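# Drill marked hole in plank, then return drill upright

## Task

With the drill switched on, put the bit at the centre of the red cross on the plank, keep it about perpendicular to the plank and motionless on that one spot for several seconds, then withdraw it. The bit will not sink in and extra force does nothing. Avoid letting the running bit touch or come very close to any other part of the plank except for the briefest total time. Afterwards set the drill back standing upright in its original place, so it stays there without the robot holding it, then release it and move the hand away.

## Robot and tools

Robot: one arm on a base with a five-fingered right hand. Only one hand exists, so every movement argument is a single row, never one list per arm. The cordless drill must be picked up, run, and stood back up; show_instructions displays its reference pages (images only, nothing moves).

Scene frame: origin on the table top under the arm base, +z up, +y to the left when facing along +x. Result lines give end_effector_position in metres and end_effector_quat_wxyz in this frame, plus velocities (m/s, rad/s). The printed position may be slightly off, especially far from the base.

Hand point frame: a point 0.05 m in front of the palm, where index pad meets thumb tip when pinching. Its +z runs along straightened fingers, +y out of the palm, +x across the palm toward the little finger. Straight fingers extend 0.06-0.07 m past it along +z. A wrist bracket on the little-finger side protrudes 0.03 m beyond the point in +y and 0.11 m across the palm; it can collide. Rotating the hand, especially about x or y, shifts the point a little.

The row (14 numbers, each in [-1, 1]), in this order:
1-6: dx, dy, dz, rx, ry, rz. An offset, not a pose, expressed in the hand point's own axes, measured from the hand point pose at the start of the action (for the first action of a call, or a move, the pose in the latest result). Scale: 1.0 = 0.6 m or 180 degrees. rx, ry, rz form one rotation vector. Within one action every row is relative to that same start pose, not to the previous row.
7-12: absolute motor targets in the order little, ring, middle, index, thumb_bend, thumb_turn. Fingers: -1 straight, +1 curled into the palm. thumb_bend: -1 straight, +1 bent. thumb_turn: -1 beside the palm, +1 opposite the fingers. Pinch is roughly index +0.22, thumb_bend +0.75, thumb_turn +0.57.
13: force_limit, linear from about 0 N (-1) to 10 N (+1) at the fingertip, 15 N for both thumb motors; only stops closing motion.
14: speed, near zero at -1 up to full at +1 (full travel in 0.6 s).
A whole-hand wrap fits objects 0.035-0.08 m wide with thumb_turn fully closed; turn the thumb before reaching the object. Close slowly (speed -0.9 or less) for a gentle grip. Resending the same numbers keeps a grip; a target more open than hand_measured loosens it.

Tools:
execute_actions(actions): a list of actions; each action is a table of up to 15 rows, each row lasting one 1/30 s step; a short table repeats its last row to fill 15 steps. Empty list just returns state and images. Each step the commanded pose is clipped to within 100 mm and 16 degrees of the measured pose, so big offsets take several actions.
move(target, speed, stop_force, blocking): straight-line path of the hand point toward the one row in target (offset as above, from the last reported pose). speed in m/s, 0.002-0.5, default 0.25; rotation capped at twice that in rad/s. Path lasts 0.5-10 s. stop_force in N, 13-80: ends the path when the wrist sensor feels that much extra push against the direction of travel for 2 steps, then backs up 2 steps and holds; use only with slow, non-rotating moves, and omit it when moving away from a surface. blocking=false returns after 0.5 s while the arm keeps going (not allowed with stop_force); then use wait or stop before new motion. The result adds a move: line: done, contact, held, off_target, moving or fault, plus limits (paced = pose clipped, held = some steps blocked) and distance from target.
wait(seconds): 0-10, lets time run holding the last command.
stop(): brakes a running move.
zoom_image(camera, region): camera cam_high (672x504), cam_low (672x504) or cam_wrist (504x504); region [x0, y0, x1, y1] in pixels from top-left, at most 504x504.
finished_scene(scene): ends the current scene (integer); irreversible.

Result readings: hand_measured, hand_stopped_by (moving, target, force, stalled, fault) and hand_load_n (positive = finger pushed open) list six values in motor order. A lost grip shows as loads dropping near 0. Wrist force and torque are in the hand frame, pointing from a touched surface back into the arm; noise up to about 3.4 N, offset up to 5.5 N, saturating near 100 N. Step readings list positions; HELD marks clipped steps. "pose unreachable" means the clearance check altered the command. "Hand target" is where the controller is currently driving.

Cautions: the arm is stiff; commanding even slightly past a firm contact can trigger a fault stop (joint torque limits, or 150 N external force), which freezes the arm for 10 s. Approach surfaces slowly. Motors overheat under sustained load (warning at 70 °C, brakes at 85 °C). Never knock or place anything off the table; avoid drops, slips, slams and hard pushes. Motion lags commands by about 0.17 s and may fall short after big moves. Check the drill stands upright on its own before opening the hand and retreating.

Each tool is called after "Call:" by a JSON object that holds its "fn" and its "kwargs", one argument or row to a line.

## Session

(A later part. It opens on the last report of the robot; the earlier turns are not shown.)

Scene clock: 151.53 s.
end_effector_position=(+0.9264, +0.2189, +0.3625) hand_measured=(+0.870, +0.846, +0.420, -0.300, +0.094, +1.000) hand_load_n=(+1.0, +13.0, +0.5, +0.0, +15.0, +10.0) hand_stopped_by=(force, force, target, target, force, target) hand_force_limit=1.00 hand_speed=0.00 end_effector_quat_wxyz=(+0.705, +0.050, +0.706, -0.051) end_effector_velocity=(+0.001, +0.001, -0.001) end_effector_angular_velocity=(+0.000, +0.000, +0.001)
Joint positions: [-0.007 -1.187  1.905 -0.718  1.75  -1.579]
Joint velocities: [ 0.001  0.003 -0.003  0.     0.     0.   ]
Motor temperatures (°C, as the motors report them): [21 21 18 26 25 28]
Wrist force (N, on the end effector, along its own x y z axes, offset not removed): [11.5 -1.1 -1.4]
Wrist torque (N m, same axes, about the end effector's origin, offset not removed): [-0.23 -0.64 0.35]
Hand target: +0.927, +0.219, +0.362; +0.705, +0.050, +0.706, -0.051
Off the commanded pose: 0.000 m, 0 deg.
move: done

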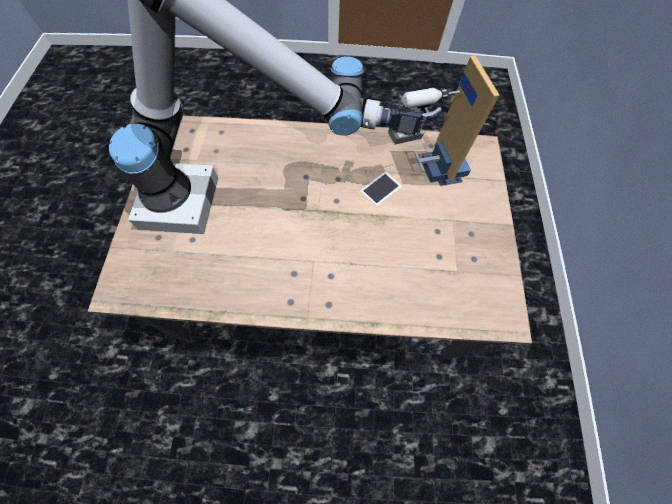

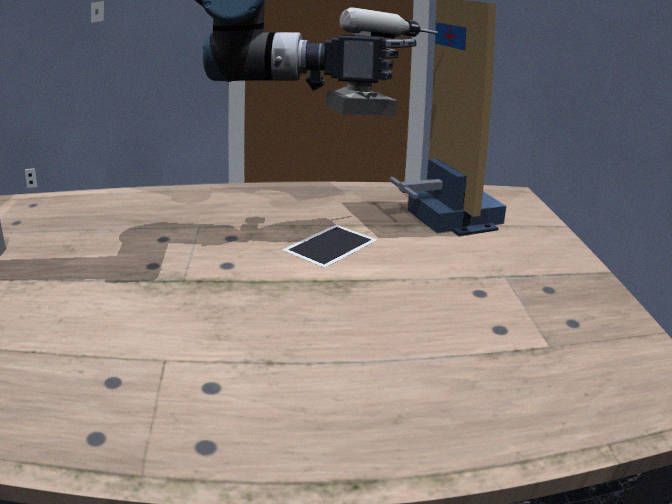

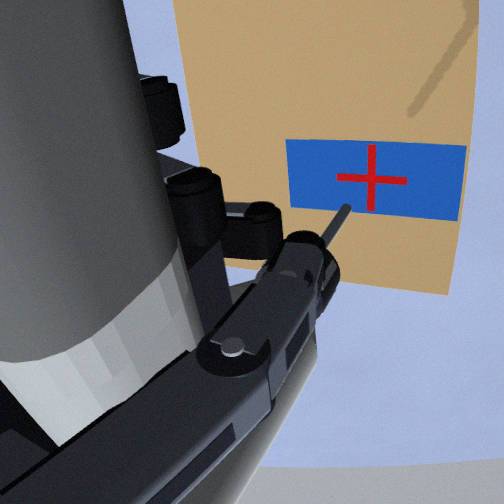

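Call:
{"fn": "move", "kwargs": {
  "target": [0,0.03,0.06,0,0,0,1,1,0.42,-0.3,0.3,1,1,0],
  "speed": 0.004,
  "stop_force": 13
}}

Call:
{"fn": "zoom_image", "kwargs": {
  "camera": "cam_high",
  "region": [430,60,490,120]
}}

Call:
{"fn": "zoom_image", "kwargs": {
  "camera": "cam_low",
  "region": [400,0,480,70]
}}

Scene clock: 182.93 s.
end_effector_position=(+0.9620, +0.2308, +0.3622) hand_measured=(+0.870, +0.846, +0.420, -0.300, +0.094, +1.000) hand_load_n=(+1.5, +13.0, +0.5, +0.0, +15.5, +9.5) hand_stopped_by=(force, force, target, target, force, target) hand_force_limit=1.00 hand_speed=0.00 end_effector_quat_wxyz=(+0.705, +0.050, +0.706, -0.051) end_effector_velocity=(-0.001, -0.000, +0.001) end_effector_angular_velocity=(-0.000, -0.002, -0.000)
Joint positions: [ 0.008 -1.137  1.826 -0.69   1.766 -1.579]
Joint velocities: [-0.    -0.002  0.003 -0.002 -0.    -0.   ]
Motor temperatures (°C, as the motors report them): [21 21 18 26 25 28]
Wrist force (N, on the end effector, along its own x y z axes, offset not removed): [15.1 -10.4 -19.2]
Wrist torque (N m, same axes, about the end effector's origin, offset not removed): [0.52 -0.97 0.38]
Hand target: +0.962, +0.231, +0.362; +0.705, +0.050, +0.706, -0.051
Off the commanded pose: 0.003 m, 0 deg.
move: contact

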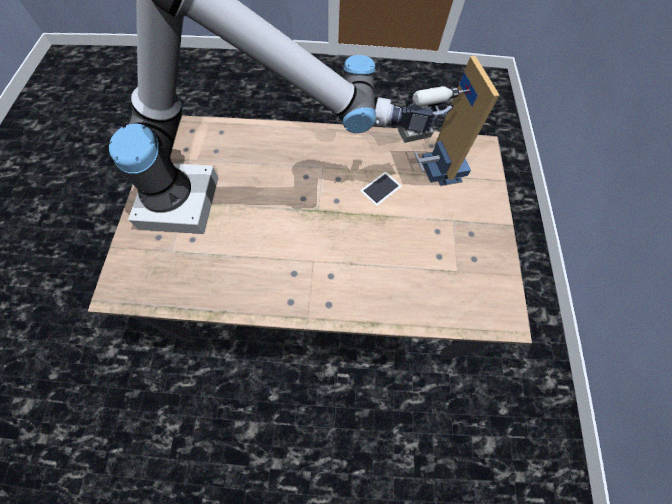

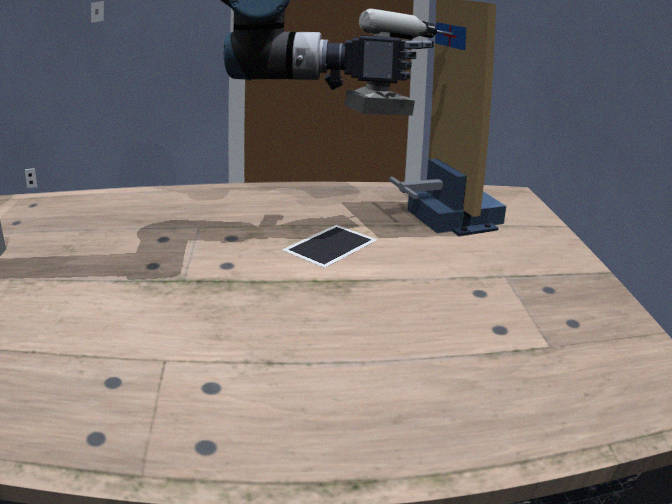

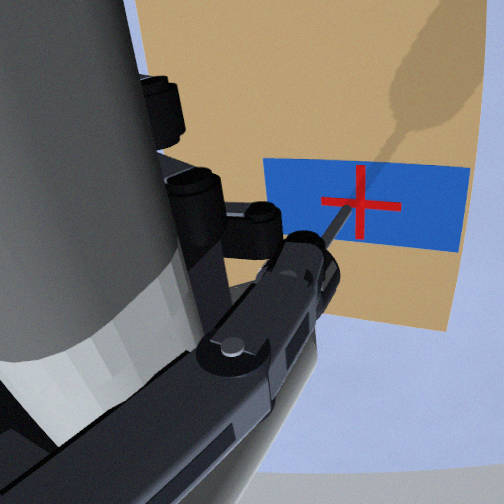

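Region (430, 60, 490, 120) of cam_high's 672x504 image, scaled by 8.400, with more detail than that image has.

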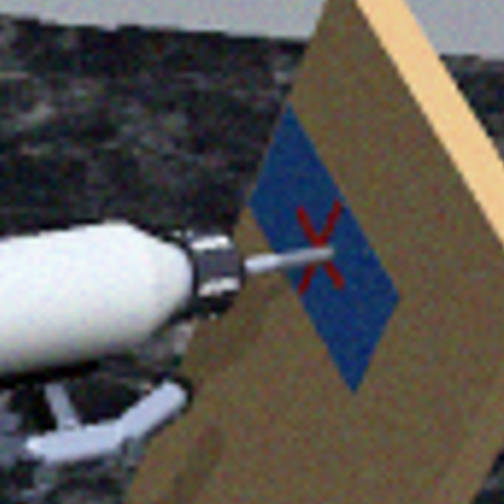

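Region (400, 0, 480, 70) of cam_low's 672x504 image, scaled by 6.300, with more detail than that image has; it fills the top 441 rows of this view, and the rest is white.

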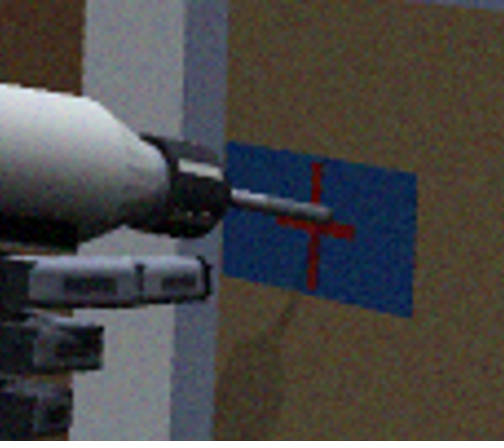

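Call:
{"fn": "move", "kwargs": {
  "target": [0.005,0.001,-0.019,0,0,0,1,1,0.42,-0.3,0.3,1,1,0],
  "speed": 0.02
}}

Call:
{"fn": "move", "kwargs": {
  "target": [0,0.012,0.025,0,0,0,1,1,0.42,-0.3,0.3,1,1,0],
  "speed": 0.004,
  "stop_force": 13
}}

Call:
{"fn": "zoom_image", "kwargs": {
  "camera": "cam_low",
  "region": [400,0,480,70]
}}

Call:
{"fn": "zoom_image", "kwargs": {
  "camera": "cam_wrist",
  "region": [300,150,420,270]
}}

Scene clock: 208.63 s.
end_effector_position=(+0.9510, +0.2329, +0.3592) hand_measured=(+0.870, +0.846, +0.420, -0.300, +0.094, +1.000) hand_load_n=(+1.0, +13.5, +0.5, +0.0, +15.0, +10.0) hand_stopped_by=(force, force, target, target, force, target) hand_force_limit=1.00 hand_speed=0.00 end_effector_quat_wxyz=(+0.705, +0.050, +0.706, -0.051) end_effector_velocity=(-0.002, +0.000, +0.001) end_effector_angular_velocity=(+0.000, -0.001, -0.000)
Joint positions: [ 0.012 -1.147  1.849 -0.703  1.77  -1.579]
Joint velocities: [ 0.    -0.003  0.003 -0.001  0.001  0.   ]
Motor temperatures (°C, as the motors report them): [21 21 18 26 25 28]
Wrist force (N, on the end effector, along its own x y z axes, offset not removed): [9.2 6.2 -4.5]
Wrist torque (N m, same axes, about the end effector's origin, offset not removed): [1.12 -0.30 0.24]
Hand target: +0.951, +0.233, +0.359; +0.705, +0.050, +0.706, -0.051
Off the commanded pose: 0.000 m, 0 deg.
move: done

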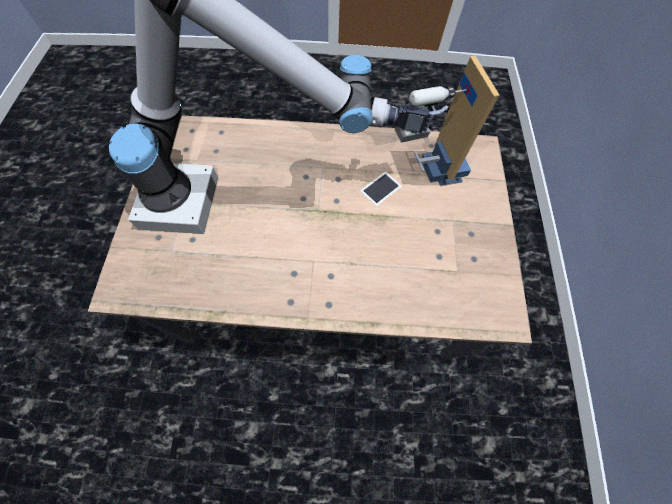

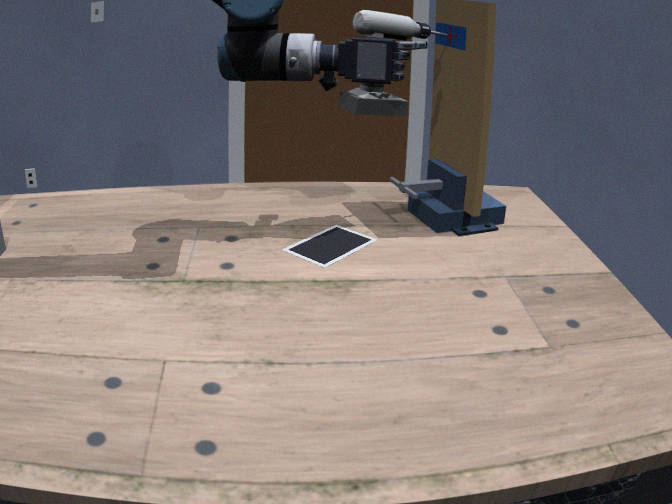

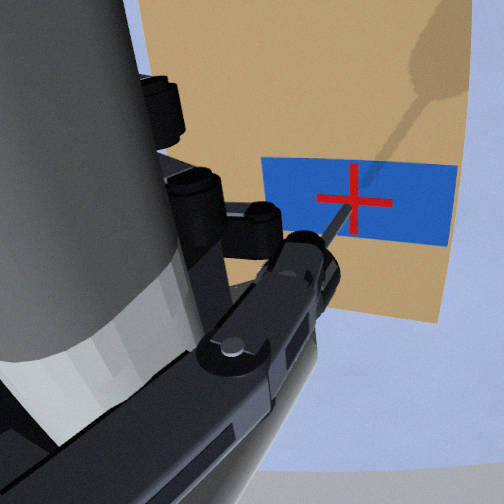

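Scene clock: 211.50 s.
end_effector_position=(+0.9605, +0.2360, +0.3590) hand_measured=(+0.870, +0.846, +0.420, -0.300, +0.094, +1.000) hand_load_n=(+1.5, +13.0, +0.5, +0.0, +15.5, +9.0) hand_stopped_by=(force, force, target, target, force, target) hand_force_limit=1.00 hand_speed=0.00 end_effector_quat_wxyz=(+0.704, +0.050, +0.706, -0.051) end_effector_velocity=(-0.001, -0.000, +0.000) end_effector_angular_velocity=(-0.000, -0.001, -0.000)
Joint positions: [ 0.016 -1.133  1.828 -0.695  1.773 -1.579]
Joint velocities: [-0.    -0.002  0.003 -0.002  0.    -0.   ]
Motor temperatures (°C, as the motors report them): [21 21 18 26 25 28]
Wrist force (N, on the end effector, along its own x y z axes, offset not removed): [16.2 -14.2 -25.7]
Wrist torque (N m, same axes, about the end effector's origin, offset not removed): [0.36 -0.77 0.38]
Hand target: +0.960, +0.236, +0.359; +0.704, +0.050, +0.706, -0.051
Off the commanded pose: 0.007 m, 0 deg.
move: contact

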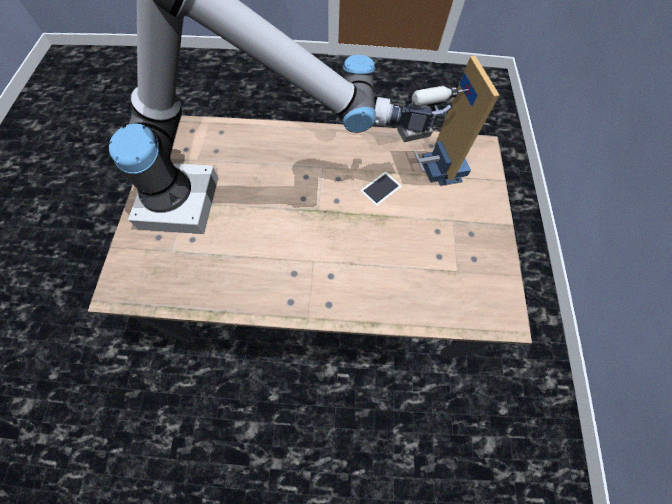

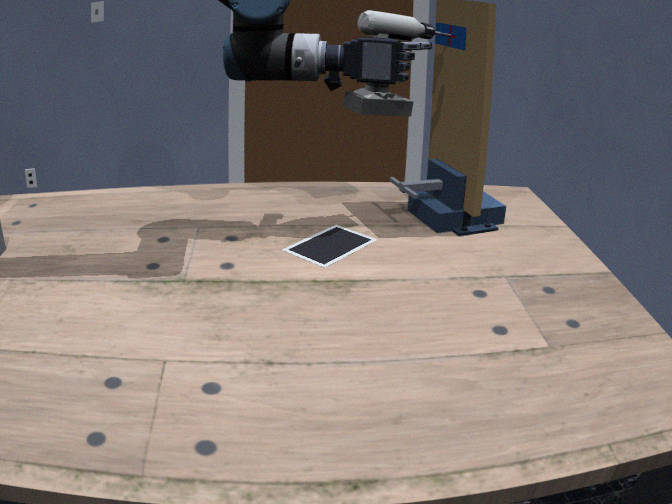

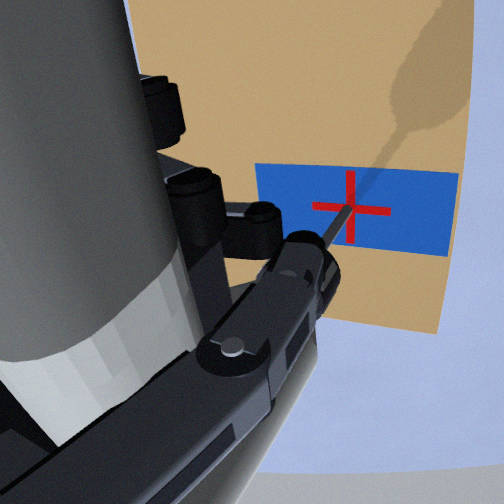

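Region (400, 0, 480, 70) of cam_low's 672x504 image, scaled by 6.300, with more detail than that image has; it fills the top 441 rows of this view, and the rest is white.

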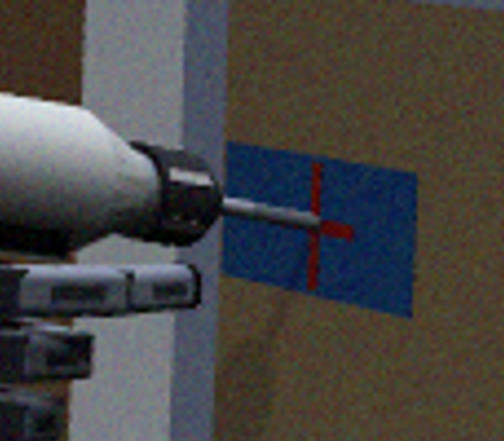

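Region (300, 150, 420, 270) of cam_wrist's 504x504 image, scaled by 4.200, with more detail than that image has.

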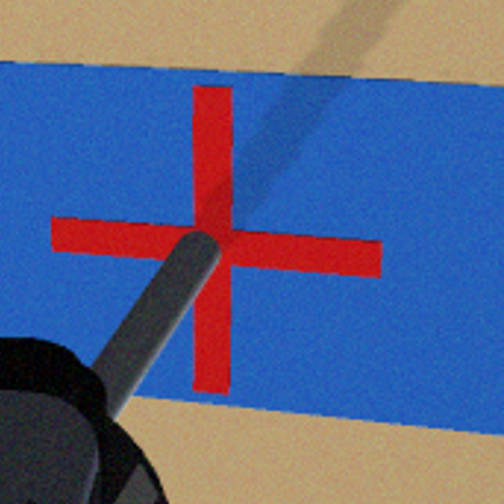

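On centre. Drill.

Call:
{"fn": "execute_actions", "kwargs": {
  "actions": [
    [[0,0,0,0,0,0,1,1,1,-0.3,0.3,1,1,0]],
    [[0,0,0,0,0,0,1,1,1,-0.3,0.3,1,1,0]],
    [[0,0,0,0,0,0,1,1,1,-0.3,0.3,1,1,0]]
  ]
}}

Call:
{"fn": "zoom_image", "kwargs": {
  "camera": "cam_low",
  "region": [400,0,480,70]
}}

Scene clock: 218.73 s.
end_effector_position=(+0.9605, +0.2359, +0.3590) hand_measured=(+0.870, +0.846, +0.486, -0.300, +0.092, +1.000) hand_load_n=(+1.5, +13.0, +10.5, +0.0, +18.5, +8.5) hand_stopped_by=(force, force, force, target, force, target) hand_force_limit=1.00 hand_speed=0.00 end_effector_quat_wxyz=(+0.704, +0.050, +0.706, -0.051) end_effector_velocity=(-0.000, +0.000, -0.001) end_effector_angular_velocity=(+0.000, +0.001, +0.001)
Joint positions: [ 0.016 -1.133  1.828 -0.695  1.773 -1.579]
Joint velocities: [ 0.     0.001  0.     0.    -0.     0.   ]
Motor temperatures (°C, as the motors report them): [21 21 18 26 25 28]
Wrist force (N, on the end effector, along its own x y z axes, offset not removed): [17.1 -15.5 -23.5]
Wrist torque (N m, same axes, about the end effector's origin, offset not removed): [-0.03 -0.93 0.25]
Hand target: +0.961, +0.236, +0.359; +0.704, +0.050, +0.706, -0.051
Off the commanded pose: 0.000 m, 0 deg.
Step readings (end_effector_position; steps 1 to 15: 1st action; 16 to 30: 2nd action; 31 to 45: 3rd action):
0: (+0.9604, +0.2359, +0.3591)
1: (+0.9604, +0.2359, +0.3591)
2: (+0.9604, +0.2359, +0.3591)
4: (+0.9604, +0.2359, +0.3591)
8: (+0.9605, +0.2358, +0.3591)
15: (+0.9605, +0.2359, +0.3590)
16: (+0.9605, +0.2359, +0.3590)
17: (+0.9605, +0.2359, +0.3590)
19: (+0.9605, +0.2359, +0.3590)
23: (+0.9605, +0.2359, +0.3590)
30: (+0.9605, +0.2359, +0.3590)
31: (+0.9605, +0.2359, +0.3590)
32: (+0.9605, +0.2359, +0.3590)
34: (+0.9605, +0.2359, +0.3590)
38: (+0.9605, +0.2359, +0.3590)
45: end_effector_position above

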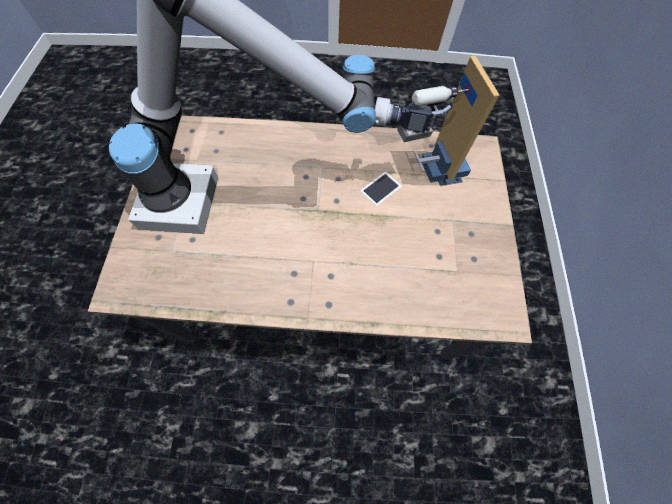

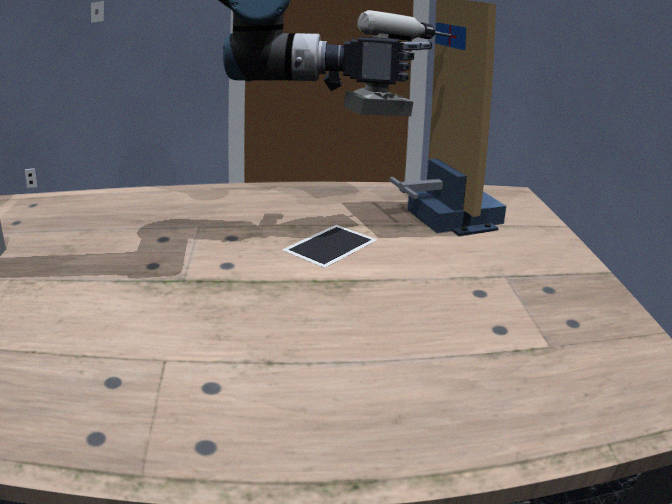

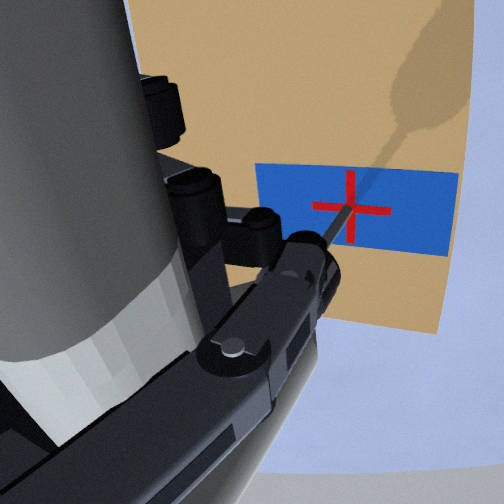

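Region (400, 0, 480, 70) of cam_low's 672x504 image, scaled by 6.300, with more detail than that image has; it fills the top 441 rows of this view, and the rest is white.

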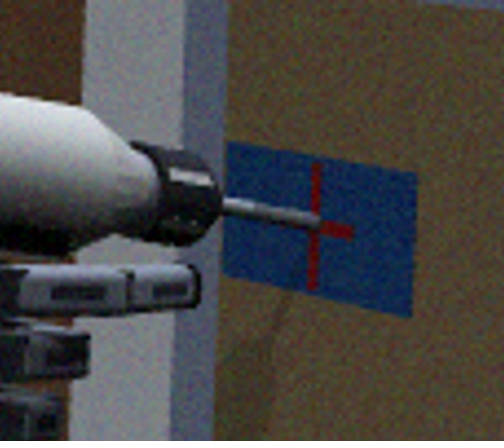

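Call:
{"fn": "execute_actions", "kwargs": {
  "actions": [
    [[0,0,0,0,0,0,1,1,0.4,-0.3,0.3,1,1,0.5]],
    [[0,0,0,0,0,0,1,1,1,-0.3,0.3,1,1,1]],
    [[0,0,0,0,0,0,1,1,1,-0.3,0.3,1,1,1]]
  ]
}}

Call:
{"fn": "zoom_image", "kwargs": {
  "camera": "cam_low",
  "region": [380,0,480,90]
}}

Scene clock: 229.90 s.
end_effector_position=(+0.9605, +0.2359, +0.3590) hand_measured=(+0.870, +0.846, +0.490, -0.300, +0.090, +1.000) hand_load_n=(+1.5, +13.0, +7.0, +0.0, +19.0, +9.0) hand_stopped_by=(force, force, force, target, force, target) hand_force_limit=1.00 hand_speed=1.00 end_effector_quat_wxyz=(+0.704, +0.050, +0.706, -0.051) end_effector_velocity=(+0.000, -0.000, -0.001) end_effector_angular_velocity=(+0.000, +0.002, -0.000)
Joint positions: [ 0.016 -1.133  1.828 -0.695  1.773 -1.579]
Joint velocities: [-0.     0.001  0.     0.001 -0.     0.001]
Motor temperatures (°C, as the motors report them): [21 21 18 26 25 28]
Wrist force (N, on the end effector, along its own x y z axes, offset not removed): [10.7 -8.8 -20.3]
Wrist torque (N m, same axes, about the end effector's origin, offset not removed): [0.61 -0.05 0.11]
Hand target: +0.961, +0.236, +0.359; +0.704, +0.050, +0.706, -0.051
Off the commanded pose: 0.000 m, 0 deg.
Step readings (end_effector_position; steps 1 to 15: 1st action; 16 to 30: 2nd action; 31 to 45: 3rd action):
0: (+0.9605, +0.2359, +0.3590)
1: (+0.9605, +0.2359, +0.3590)
2: (+0.9605, +0.2359, +0.3590)
4: (+0.9605, +0.2359, +0.3590)
8: (+0.9605, +0.2359, +0.3590)
15: (+0.9605, +0.2359, +0.3590)
16: (+0.9605, +0.2359, +0.3590)
17: (+0.9605, +0.2359, +0.3590)
19: (+0.9605, +0.2359, +0.3590)
23: (+0.9605, +0.2359, +0.3590)
30: (+0.9605, +0.2359, +0.3590)
31: (+0.9605, +0.2359, +0.3590)
32: (+0.9605, +0.2359, +0.3590)
34: (+0.9605, +0.2359, +0.3590)
38: (+0.9605, +0.2359, +0.3590)
45: end_effector_position above

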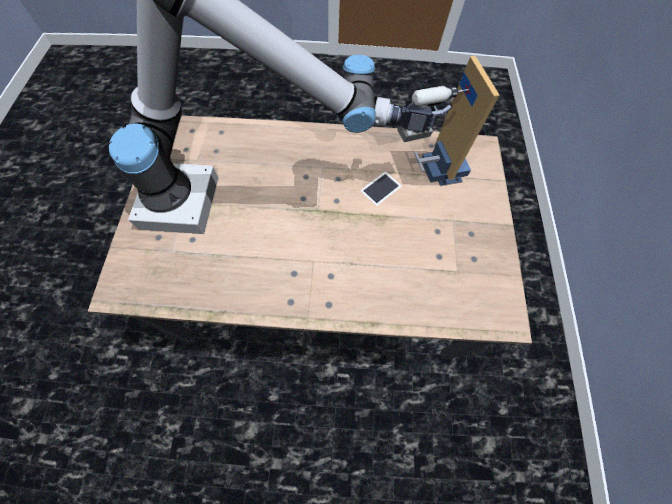

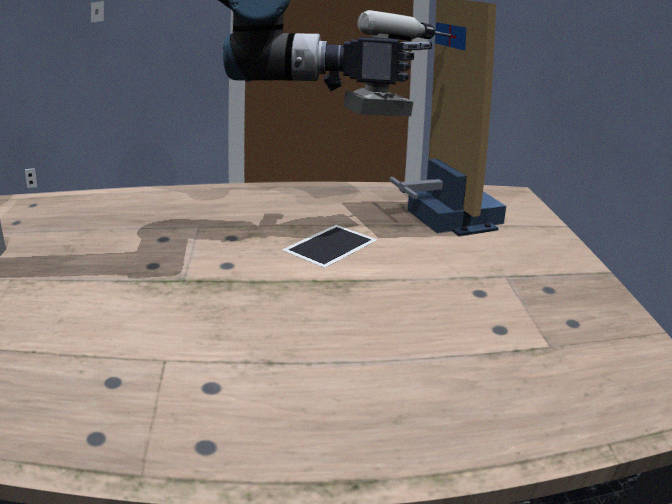

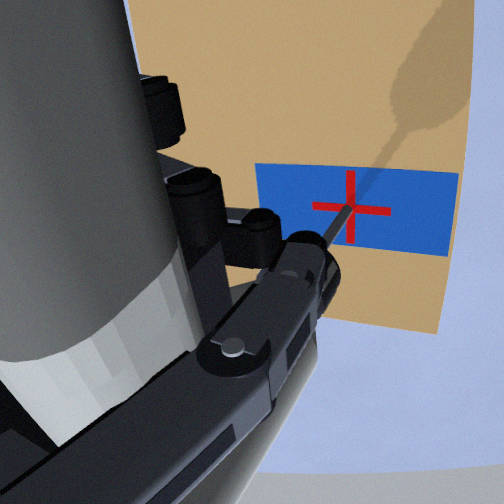

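Region (380, 0, 480, 90) of cam_low's 672x504 image, scaled by 5.040, with more detail than that image has; it fills the top 454 rows of this view, and the rest is white.

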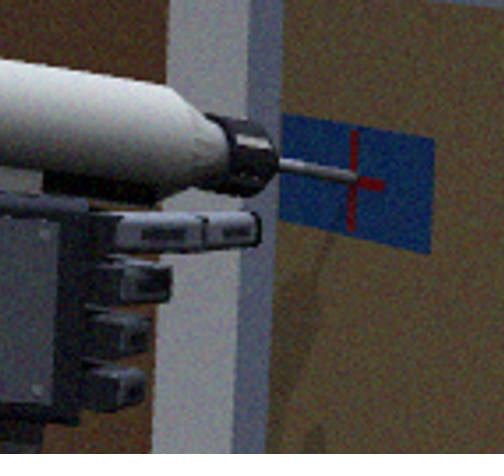

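Call:
{"fn": "execute_actions", "kwargs": {
  "actions": [
    [[0,0,0,0,0,0,1,1,1,1,0.3,1,1,0]],
    [[0,0,0,0,0,0,1,1,1,1,0.3,1,1,0]],
    [[0,0,0,0,0,0,1,1,1,1,0.3,1,1,0]]
  ]
}}

Call:
{"fn": "zoom_image", "kwargs": {
  "camera": "cam_low",
  "region": [380,0,480,90]
}}

Scene clock: 241.97 s.
end_effector_position=(+0.9605, +0.2359, +0.3590) hand_measured=(+0.870, +0.846, +0.490, +0.190, +0.090, +1.000) hand_load_n=(+1.0, +12.5, +7.0, +9.5, +19.0, +8.5) hand_stopped_by=(force, force, force, force, force, target) hand_force_limit=1.00 hand_speed=0.00 end_effector_quat_wxyz=(+0.704, +0.050, +0.706, -0.051) end_effector_velocity=(+0.000, -0.000, -0.000) end_effector_angular_velocity=(+0.000, +0.000, -0.001)
Joint positions: [ 0.016 -1.133  1.828 -0.695  1.773 -1.579]
Joint velocities: [-0.     0.     0.     0.     0.001  0.   ]
Motor temperatures (°C, as the motors report them): [21 21 18 26 25 28]
Wrist force (N, on the end effector, along its own x y z axes, offset not removed): [11.5 -6.0 -13.0]
Wrist torque (N m, same axes, about the end effector's origin, offset not removed): [0.89 0.27 -0.06]
Hand target: +0.961, +0.236, +0.359; +0.704, +0.050, +0.706, -0.051
Off the commanded pose: 0.000 m, 0 deg.
Step readings (end_effector_position; steps 1 to 15: 1st action; 16 to 30: 2nd action; 31 to 45: 3rd action):
0: (+0.9605, +0.2359, +0.3590)
1: (+0.9605, +0.2359, +0.3590)
2: (+0.9605, +0.2359, +0.3590)
4: (+0.9605, +0.2359, +0.3590)
8: (+0.9605, +0.2359, +0.3590)
15: (+0.9605, +0.2359, +0.3590)
16: (+0.9605, +0.2359, +0.3590)
17: (+0.9605, +0.2359, +0.3590)
19: (+0.9605, +0.2359, +0.3590)
23: (+0.9605, +0.2359, +0.3590)
30: (+0.9605, +0.2359, +0.3590)
31: (+0.9605, +0.2359, +0.3590)
32: (+0.9605, +0.2359, +0.3590)
34: (+0.9605, +0.2359, +0.3590)
38: (+0.9605, +0.2359, +0.3590)
45: end_effector_position above

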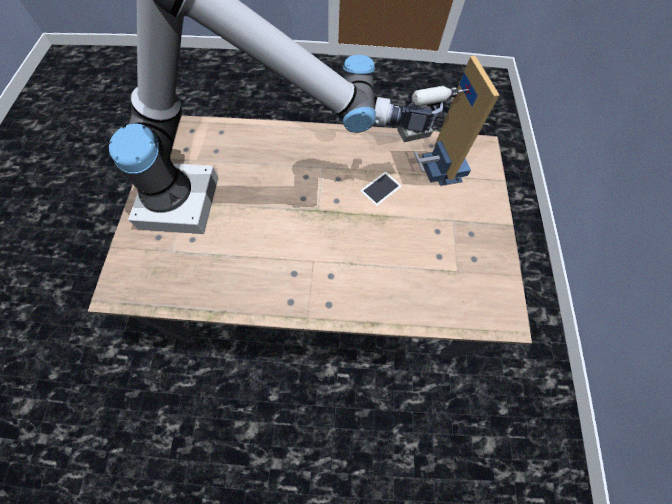

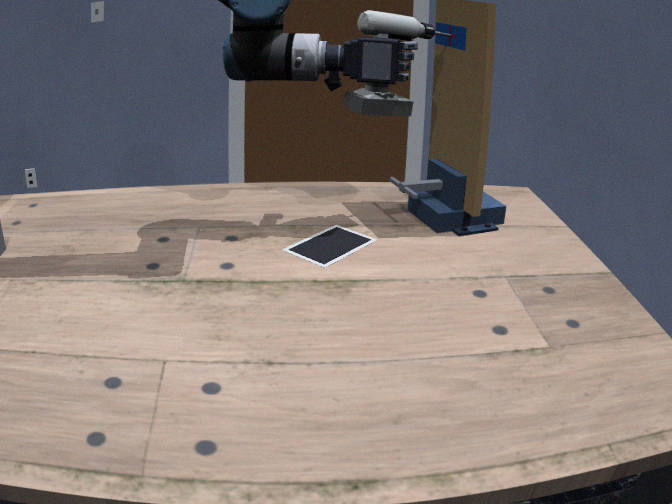

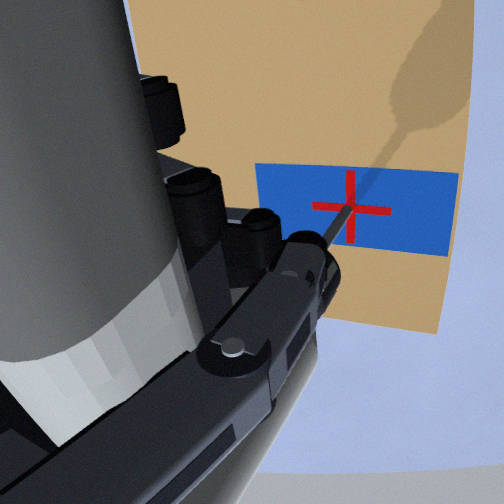

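Region (380, 0, 480, 90) of cam_low's 672x504 image, scaled by 5.040, with more detail than that image has; it fills the top 454 rows of this view, and the rest is white.

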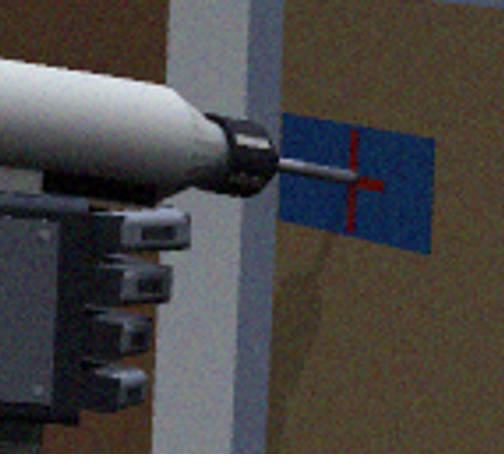

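Call:
{"fn": "execute_actions", "kwargs": {
  "actions": [
    [[0,0,0,0,0,0,1,1,0.9,0.9,0.3,1,1,1]],
    [[0,0,0,0,0,0,1,1,1,1,0.3,1,1,1]],
    [[0,0,0,0,0,0,1,1,0.9,0.9,0.3,1,1,1]]
  ]
}}

Call:
{"fn": "zoom_image", "kwargs": {
  "camera": "cam_low",
  "region": [380,0,480,90]
}}

Scene clock: 249.40 s.
end_effector_position=(+0.9606, +0.2359, +0.3591) hand_measured=(+0.870, +0.846, +0.500, +0.200, +0.090, +1.000) hand_load_n=(+1.0, +12.5, +11.5, +11.0, +19.5, +8.0) hand_stopped_by=(force, force, force, force, force, target) hand_force_limit=1.00 hand_speed=1.00 end_effector_quat_wxyz=(+0.704, +0.050, +0.706, -0.051) end_effector_velocity=(+0.000, -0.000, -0.001) end_effector_angular_velocity=(+0.000, +0.001, -0.001)
Joint positions: [ 0.016 -1.133  1.828 -0.695  1.773 -1.579]
Joint velocities: [-0.     0.001 -0.     0.     0.001  0.   ]
Motor temperatures (°C, as the motors report them): [21 21 18 26 25 28]
Wrist force (N, on the end effector, along its own x y z axes, offset not removed): [16.3 -3.8 -9.2]
Wrist torque (N m, same axes, about the end effector's origin, offset not removed): [0.28 -1.04 0.51]
Hand target: +0.961, +0.236, +0.359; +0.704, +0.050, +0.706, -0.051
Off the commanded pose: 0.000 m, 0 deg.
Step readings (end_effector_position; steps 1 to 15: 1st action; 16 to 30: 2nd action; 31 to 45: 3rd action):
0: (+0.9605, +0.2359, +0.3590)
1: (+0.9605, +0.2359, +0.3590)
2: (+0.9605, +0.2359, +0.3590)
4: (+0.9606, +0.2359, +0.3591)
8: (+0.9606, +0.2359, +0.3591)
15: (+0.9606, +0.2359, +0.3591)
16: (+0.9606, +0.2359, +0.3591)
17: (+0.9606, +0.2359, +0.3591)
19: (+0.9606, +0.2359, +0.3591)
23: (+0.9606, +0.2359, +0.3591)
30: (+0.9606, +0.2359, +0.3591)
31: (+0.9606, +0.2359, +0.3591)
32: (+0.9606, +0.2359, +0.3591)
34: (+0.9606, +0.2359, +0.3591)
38: (+0.9606, +0.2359, +0.3591)
45: end_effector_position above

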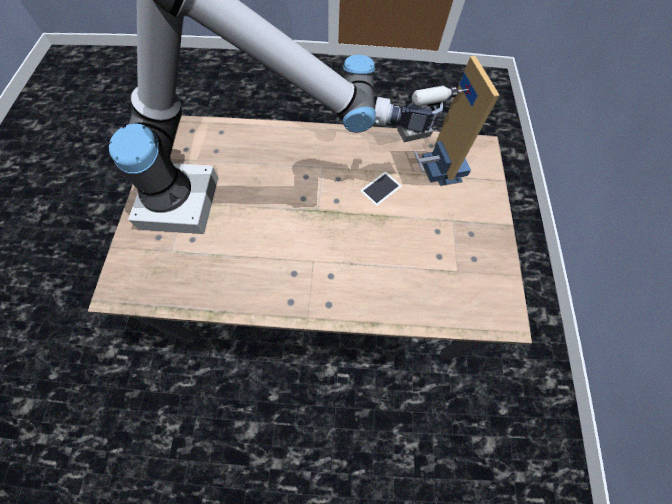

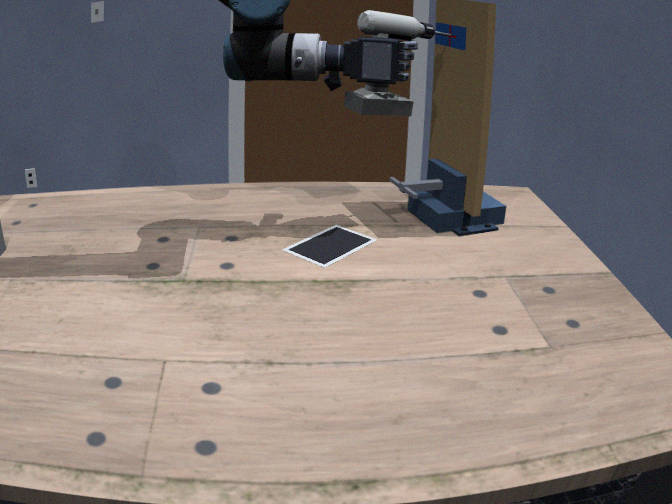

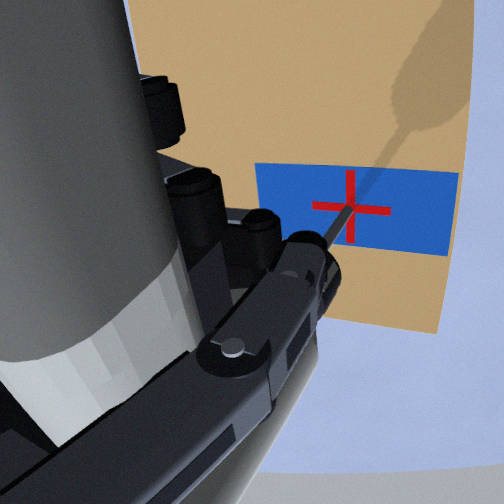

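Region (380, 0, 480, 90) of cam_low's 672x504 image, scaled by 5.040, with more detail than that image has; it fills the top 454 rows of this view, and the rest is white.

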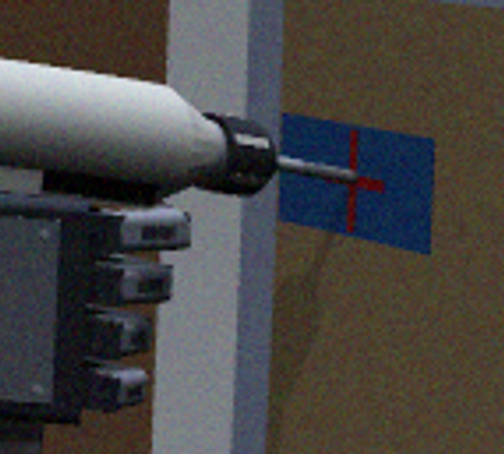

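Call:
{"fn": "execute_actions", "kwargs": {
  "actions": [
    [[0,0,0,0,0,0,1,1,0.25,-0.3,0.3,1,1,1]],
    [[0,0,0,0,0,0,1,1,1,-0.3,0.3,1,1,1]],
    [[0,0,0,0,0,0,1,1,0.9,-0.3,0.3,1,1,1]]
  ]
}}

Call:
{"fn": "zoom_image", "kwargs": {
  "camera": "cam_low",
  "region": [380,0,480,90]
}}

Scene clock: 262.53 s.
end_effector_position=(+0.9606, +0.2359, +0.3591) hand_measured=(+0.870, +0.846, +0.506, -0.300, +0.090, +1.000) hand_load_n=(+1.5, +13.0, +12.0, +0.0, +19.5, +8.0) hand_stopped_by=(force, force, force, target, force, target) hand_force_limit=1.00 hand_speed=1.00 end_effector_quat_wxyz=(+0.704, +0.050, +0.706, -0.051) end_effector_velocity=(+0.000, -0.000, +0.001) end_effector_angular_velocity=(+0.000, -0.001, +0.000)
Joint positions: [ 0.016 -1.133  1.828 -0.695  1.773 -1.579]
Joint velocities: [-0.    -0.     0.    -0.001 -0.     0.   ]
Motor temperatures (°C, as the motors report them): [21 21 18 26 25 28]
Wrist force (N, on the end effector, along its own x y z axes, offset not removed): [8.6 -1.4 -14.6]
Wrist torque (N m, same axes, about the end effector's origin, offset not removed): [0.53 0.06 0.27]
Hand target: +0.961, +0.236, +0.359; +0.704, +0.050, +0.706, -0.051
Off the commanded pose: 0.000 m, 0 deg.
Step readings (end_effector_position; steps 1 to 15: 1st action; 16 to 30: 2nd action; 31 to 45: 3rd action):
0: (+0.9606, +0.2359, +0.3591)
1: (+0.9606, +0.2359, +0.3591)
2: (+0.9606, +0.2359, +0.3591)
4: (+0.9606, +0.2359, +0.3591)
8: (+0.9606, +0.2359, +0.3591)
15: (+0.9606, +0.2359, +0.3591)
16: (+0.9606, +0.2359, +0.3591)
17: (+0.9606, +0.2359, +0.3591)
19: (+0.9606, +0.2359, +0.3591)
23: (+0.9606, +0.2359, +0.3591)
30: (+0.9606, +0.2359, +0.3591)
31: (+0.9606, +0.2359, +0.3591)
32: (+0.9606, +0.2359, +0.3591)
34: (+0.9606, +0.2359, +0.3591)
38: (+0.9606, +0.2359, +0.3591)
45: end_effector_position above

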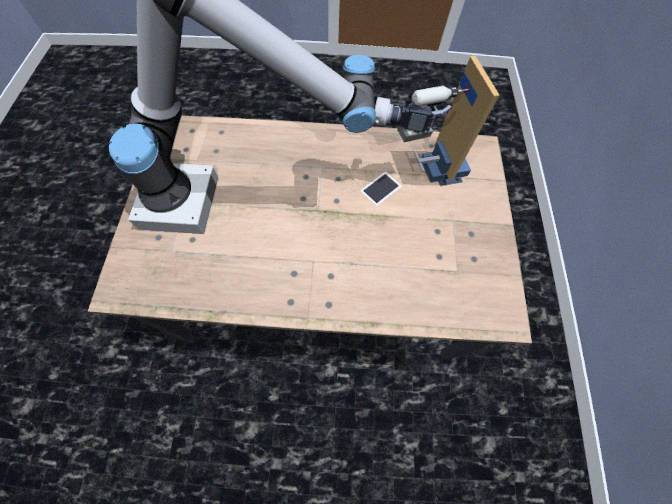

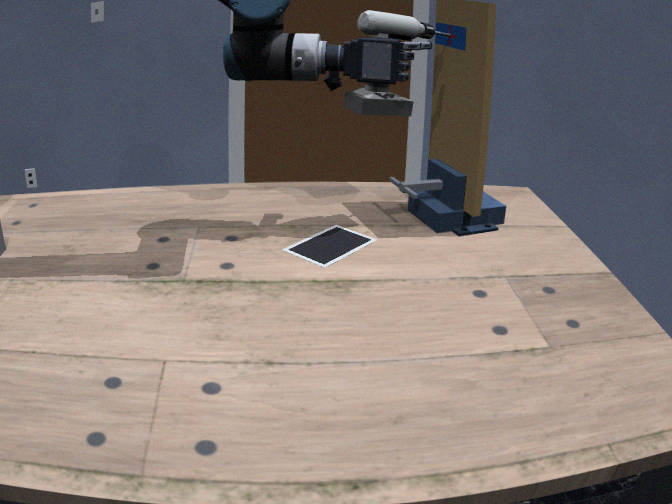

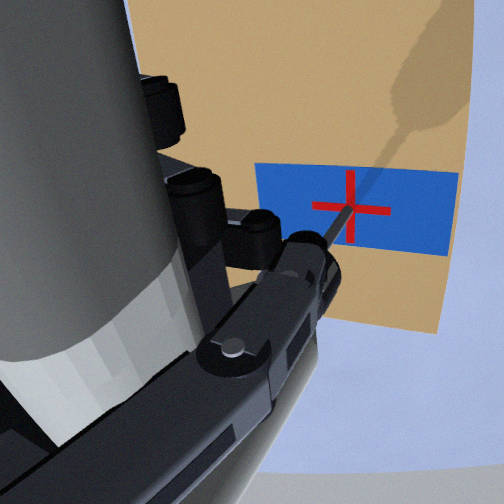

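Region (380, 0, 480, 90) of cam_low's 672x504 image, scaled by 5.040, with more detail than that image has; it fills the top 454 rows of this view, and the rest is white.

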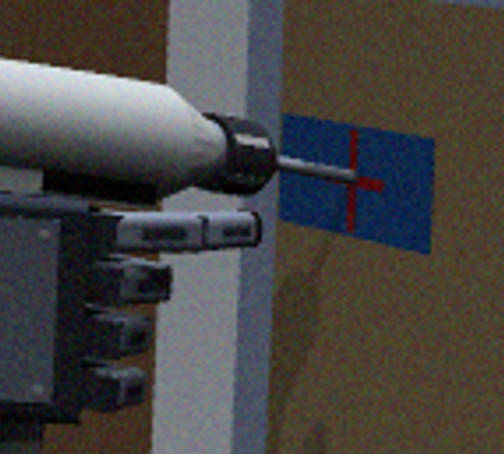

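Call:
{"fn": "execute_actions", "kwargs": {
  "actions": [
    [[0,-0.002,-0.004,0,0,0,1,1,0.35,-0.3,0.3,1,1,1]],
    [[0,0,0,0,0,0,1,1,1,-0.3,0.3,1,1,1]],
    [[0,0,0,0,0,0,1,1,0.9,-0.3,0.3,1,1,1]]
  ]
}}

Call:
{"fn": "zoom_image", "kwargs": {
  "camera": "cam_low",
  "region": [380,0,480,90]
}}

Scene clock: 271.67 s.
end_effector_position=(+0.9580, +0.2351, +0.3590) hand_measured=(+0.870, +0.846, +0.488, -0.300, +0.090, +1.000) hand_load_n=(+1.5, +14.0, +12.0, +0.0, +18.5, +9.0) hand_stopped_by=(force, force, force, target, force, target) hand_force_limit=1.00 hand_speed=1.00 end_effector_quat_wxyz=(+0.704, +0.050, +0.706, -0.051) end_effector_velocity=(+0.000, -0.000, -0.001) end_effector_angular_velocity=(+0.000, +0.002, -0.001)
Joint positions: [ 0.015 -1.137  1.833 -0.697  1.772 -1.579]
Joint velocities: [-0.     0.001 -0.     0.001  0.001  0.   ]
Motor temperatures (°C, as the motors report them): [21 21 18 26 25 28]
Wrist force (N, on the end effector, along its own x y z axes, offset not removed): [11.4 -0.2 -1.6]
Wrist torque (N m, same axes, about the end effector's origin, offset not removed): [0.06 -0.85 0.16]
Hand target: +0.958, +0.235, +0.359; +0.704, +0.050, +0.706, -0.051
Off the commanded pose: 0.000 m, 0 deg.
Step readings (end_effector_position; steps 1 to 15: 1st action; 16 to 30: 2nd action; 31 to 45: 3rd action):
0: (+0.9606, +0.2359, +0.3591)
1: (+0.9605, +0.2359, +0.3590)
2: (+0.9601, +0.2358, +0.3590)
4: (+0.9592, +0.2355, +0.3590)
8: (+0.9583, +0.2352, +0.3590)
15: (+0.9580, +0.2351, +0.3590)
16: (+0.9580, +0.2351, +0.3590)
17: (+0.9580, +0.2351, +0.3590)
19: (+0.9580, +0.2351, +0.3590)
23: (+0.9580, +0.2351, +0.3590)
30: (+0.9580, +0.2351, +0.3590)
31: (+0.9580, +0.2351, +0.3590)
32: (+0.9580, +0.2351, +0.3590)
34: (+0.9580, +0.2351, +0.3590)
38: (+0.9580, +0.2351, +0.3590)
45: end_effector_position above

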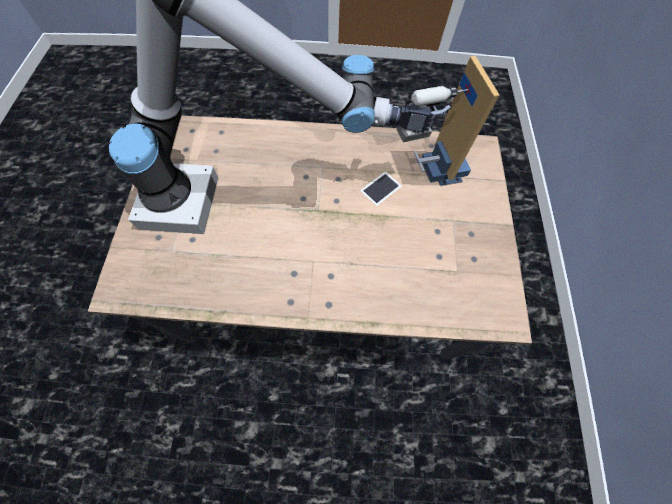

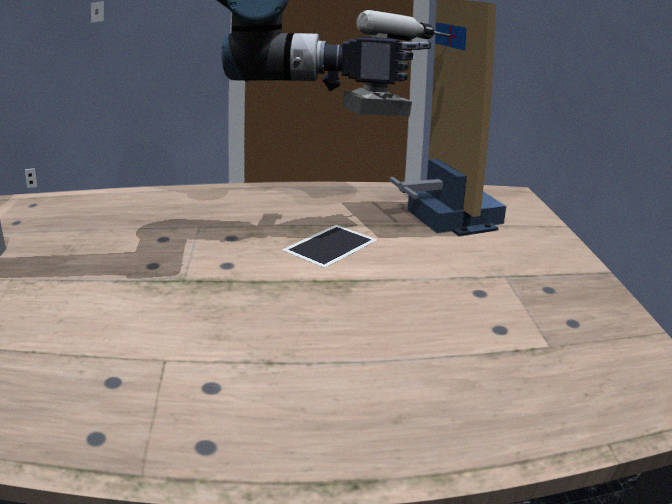

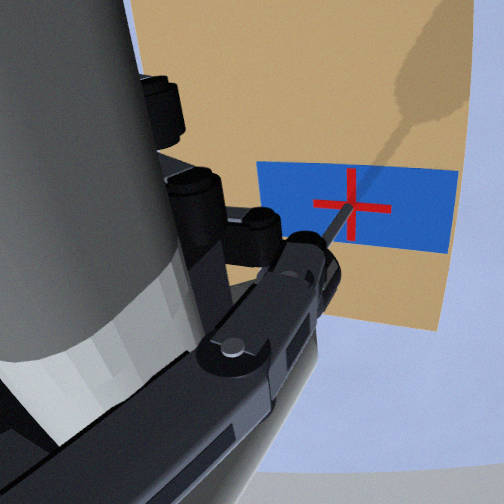

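Region (380, 0, 480, 90) of cam_low's 672x504 image, scaled by 5.040, with more detail than that image has; it fills the top 454 rows of this view, and the rest is white.

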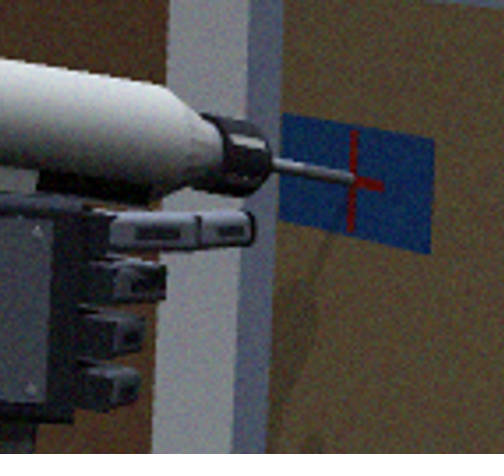

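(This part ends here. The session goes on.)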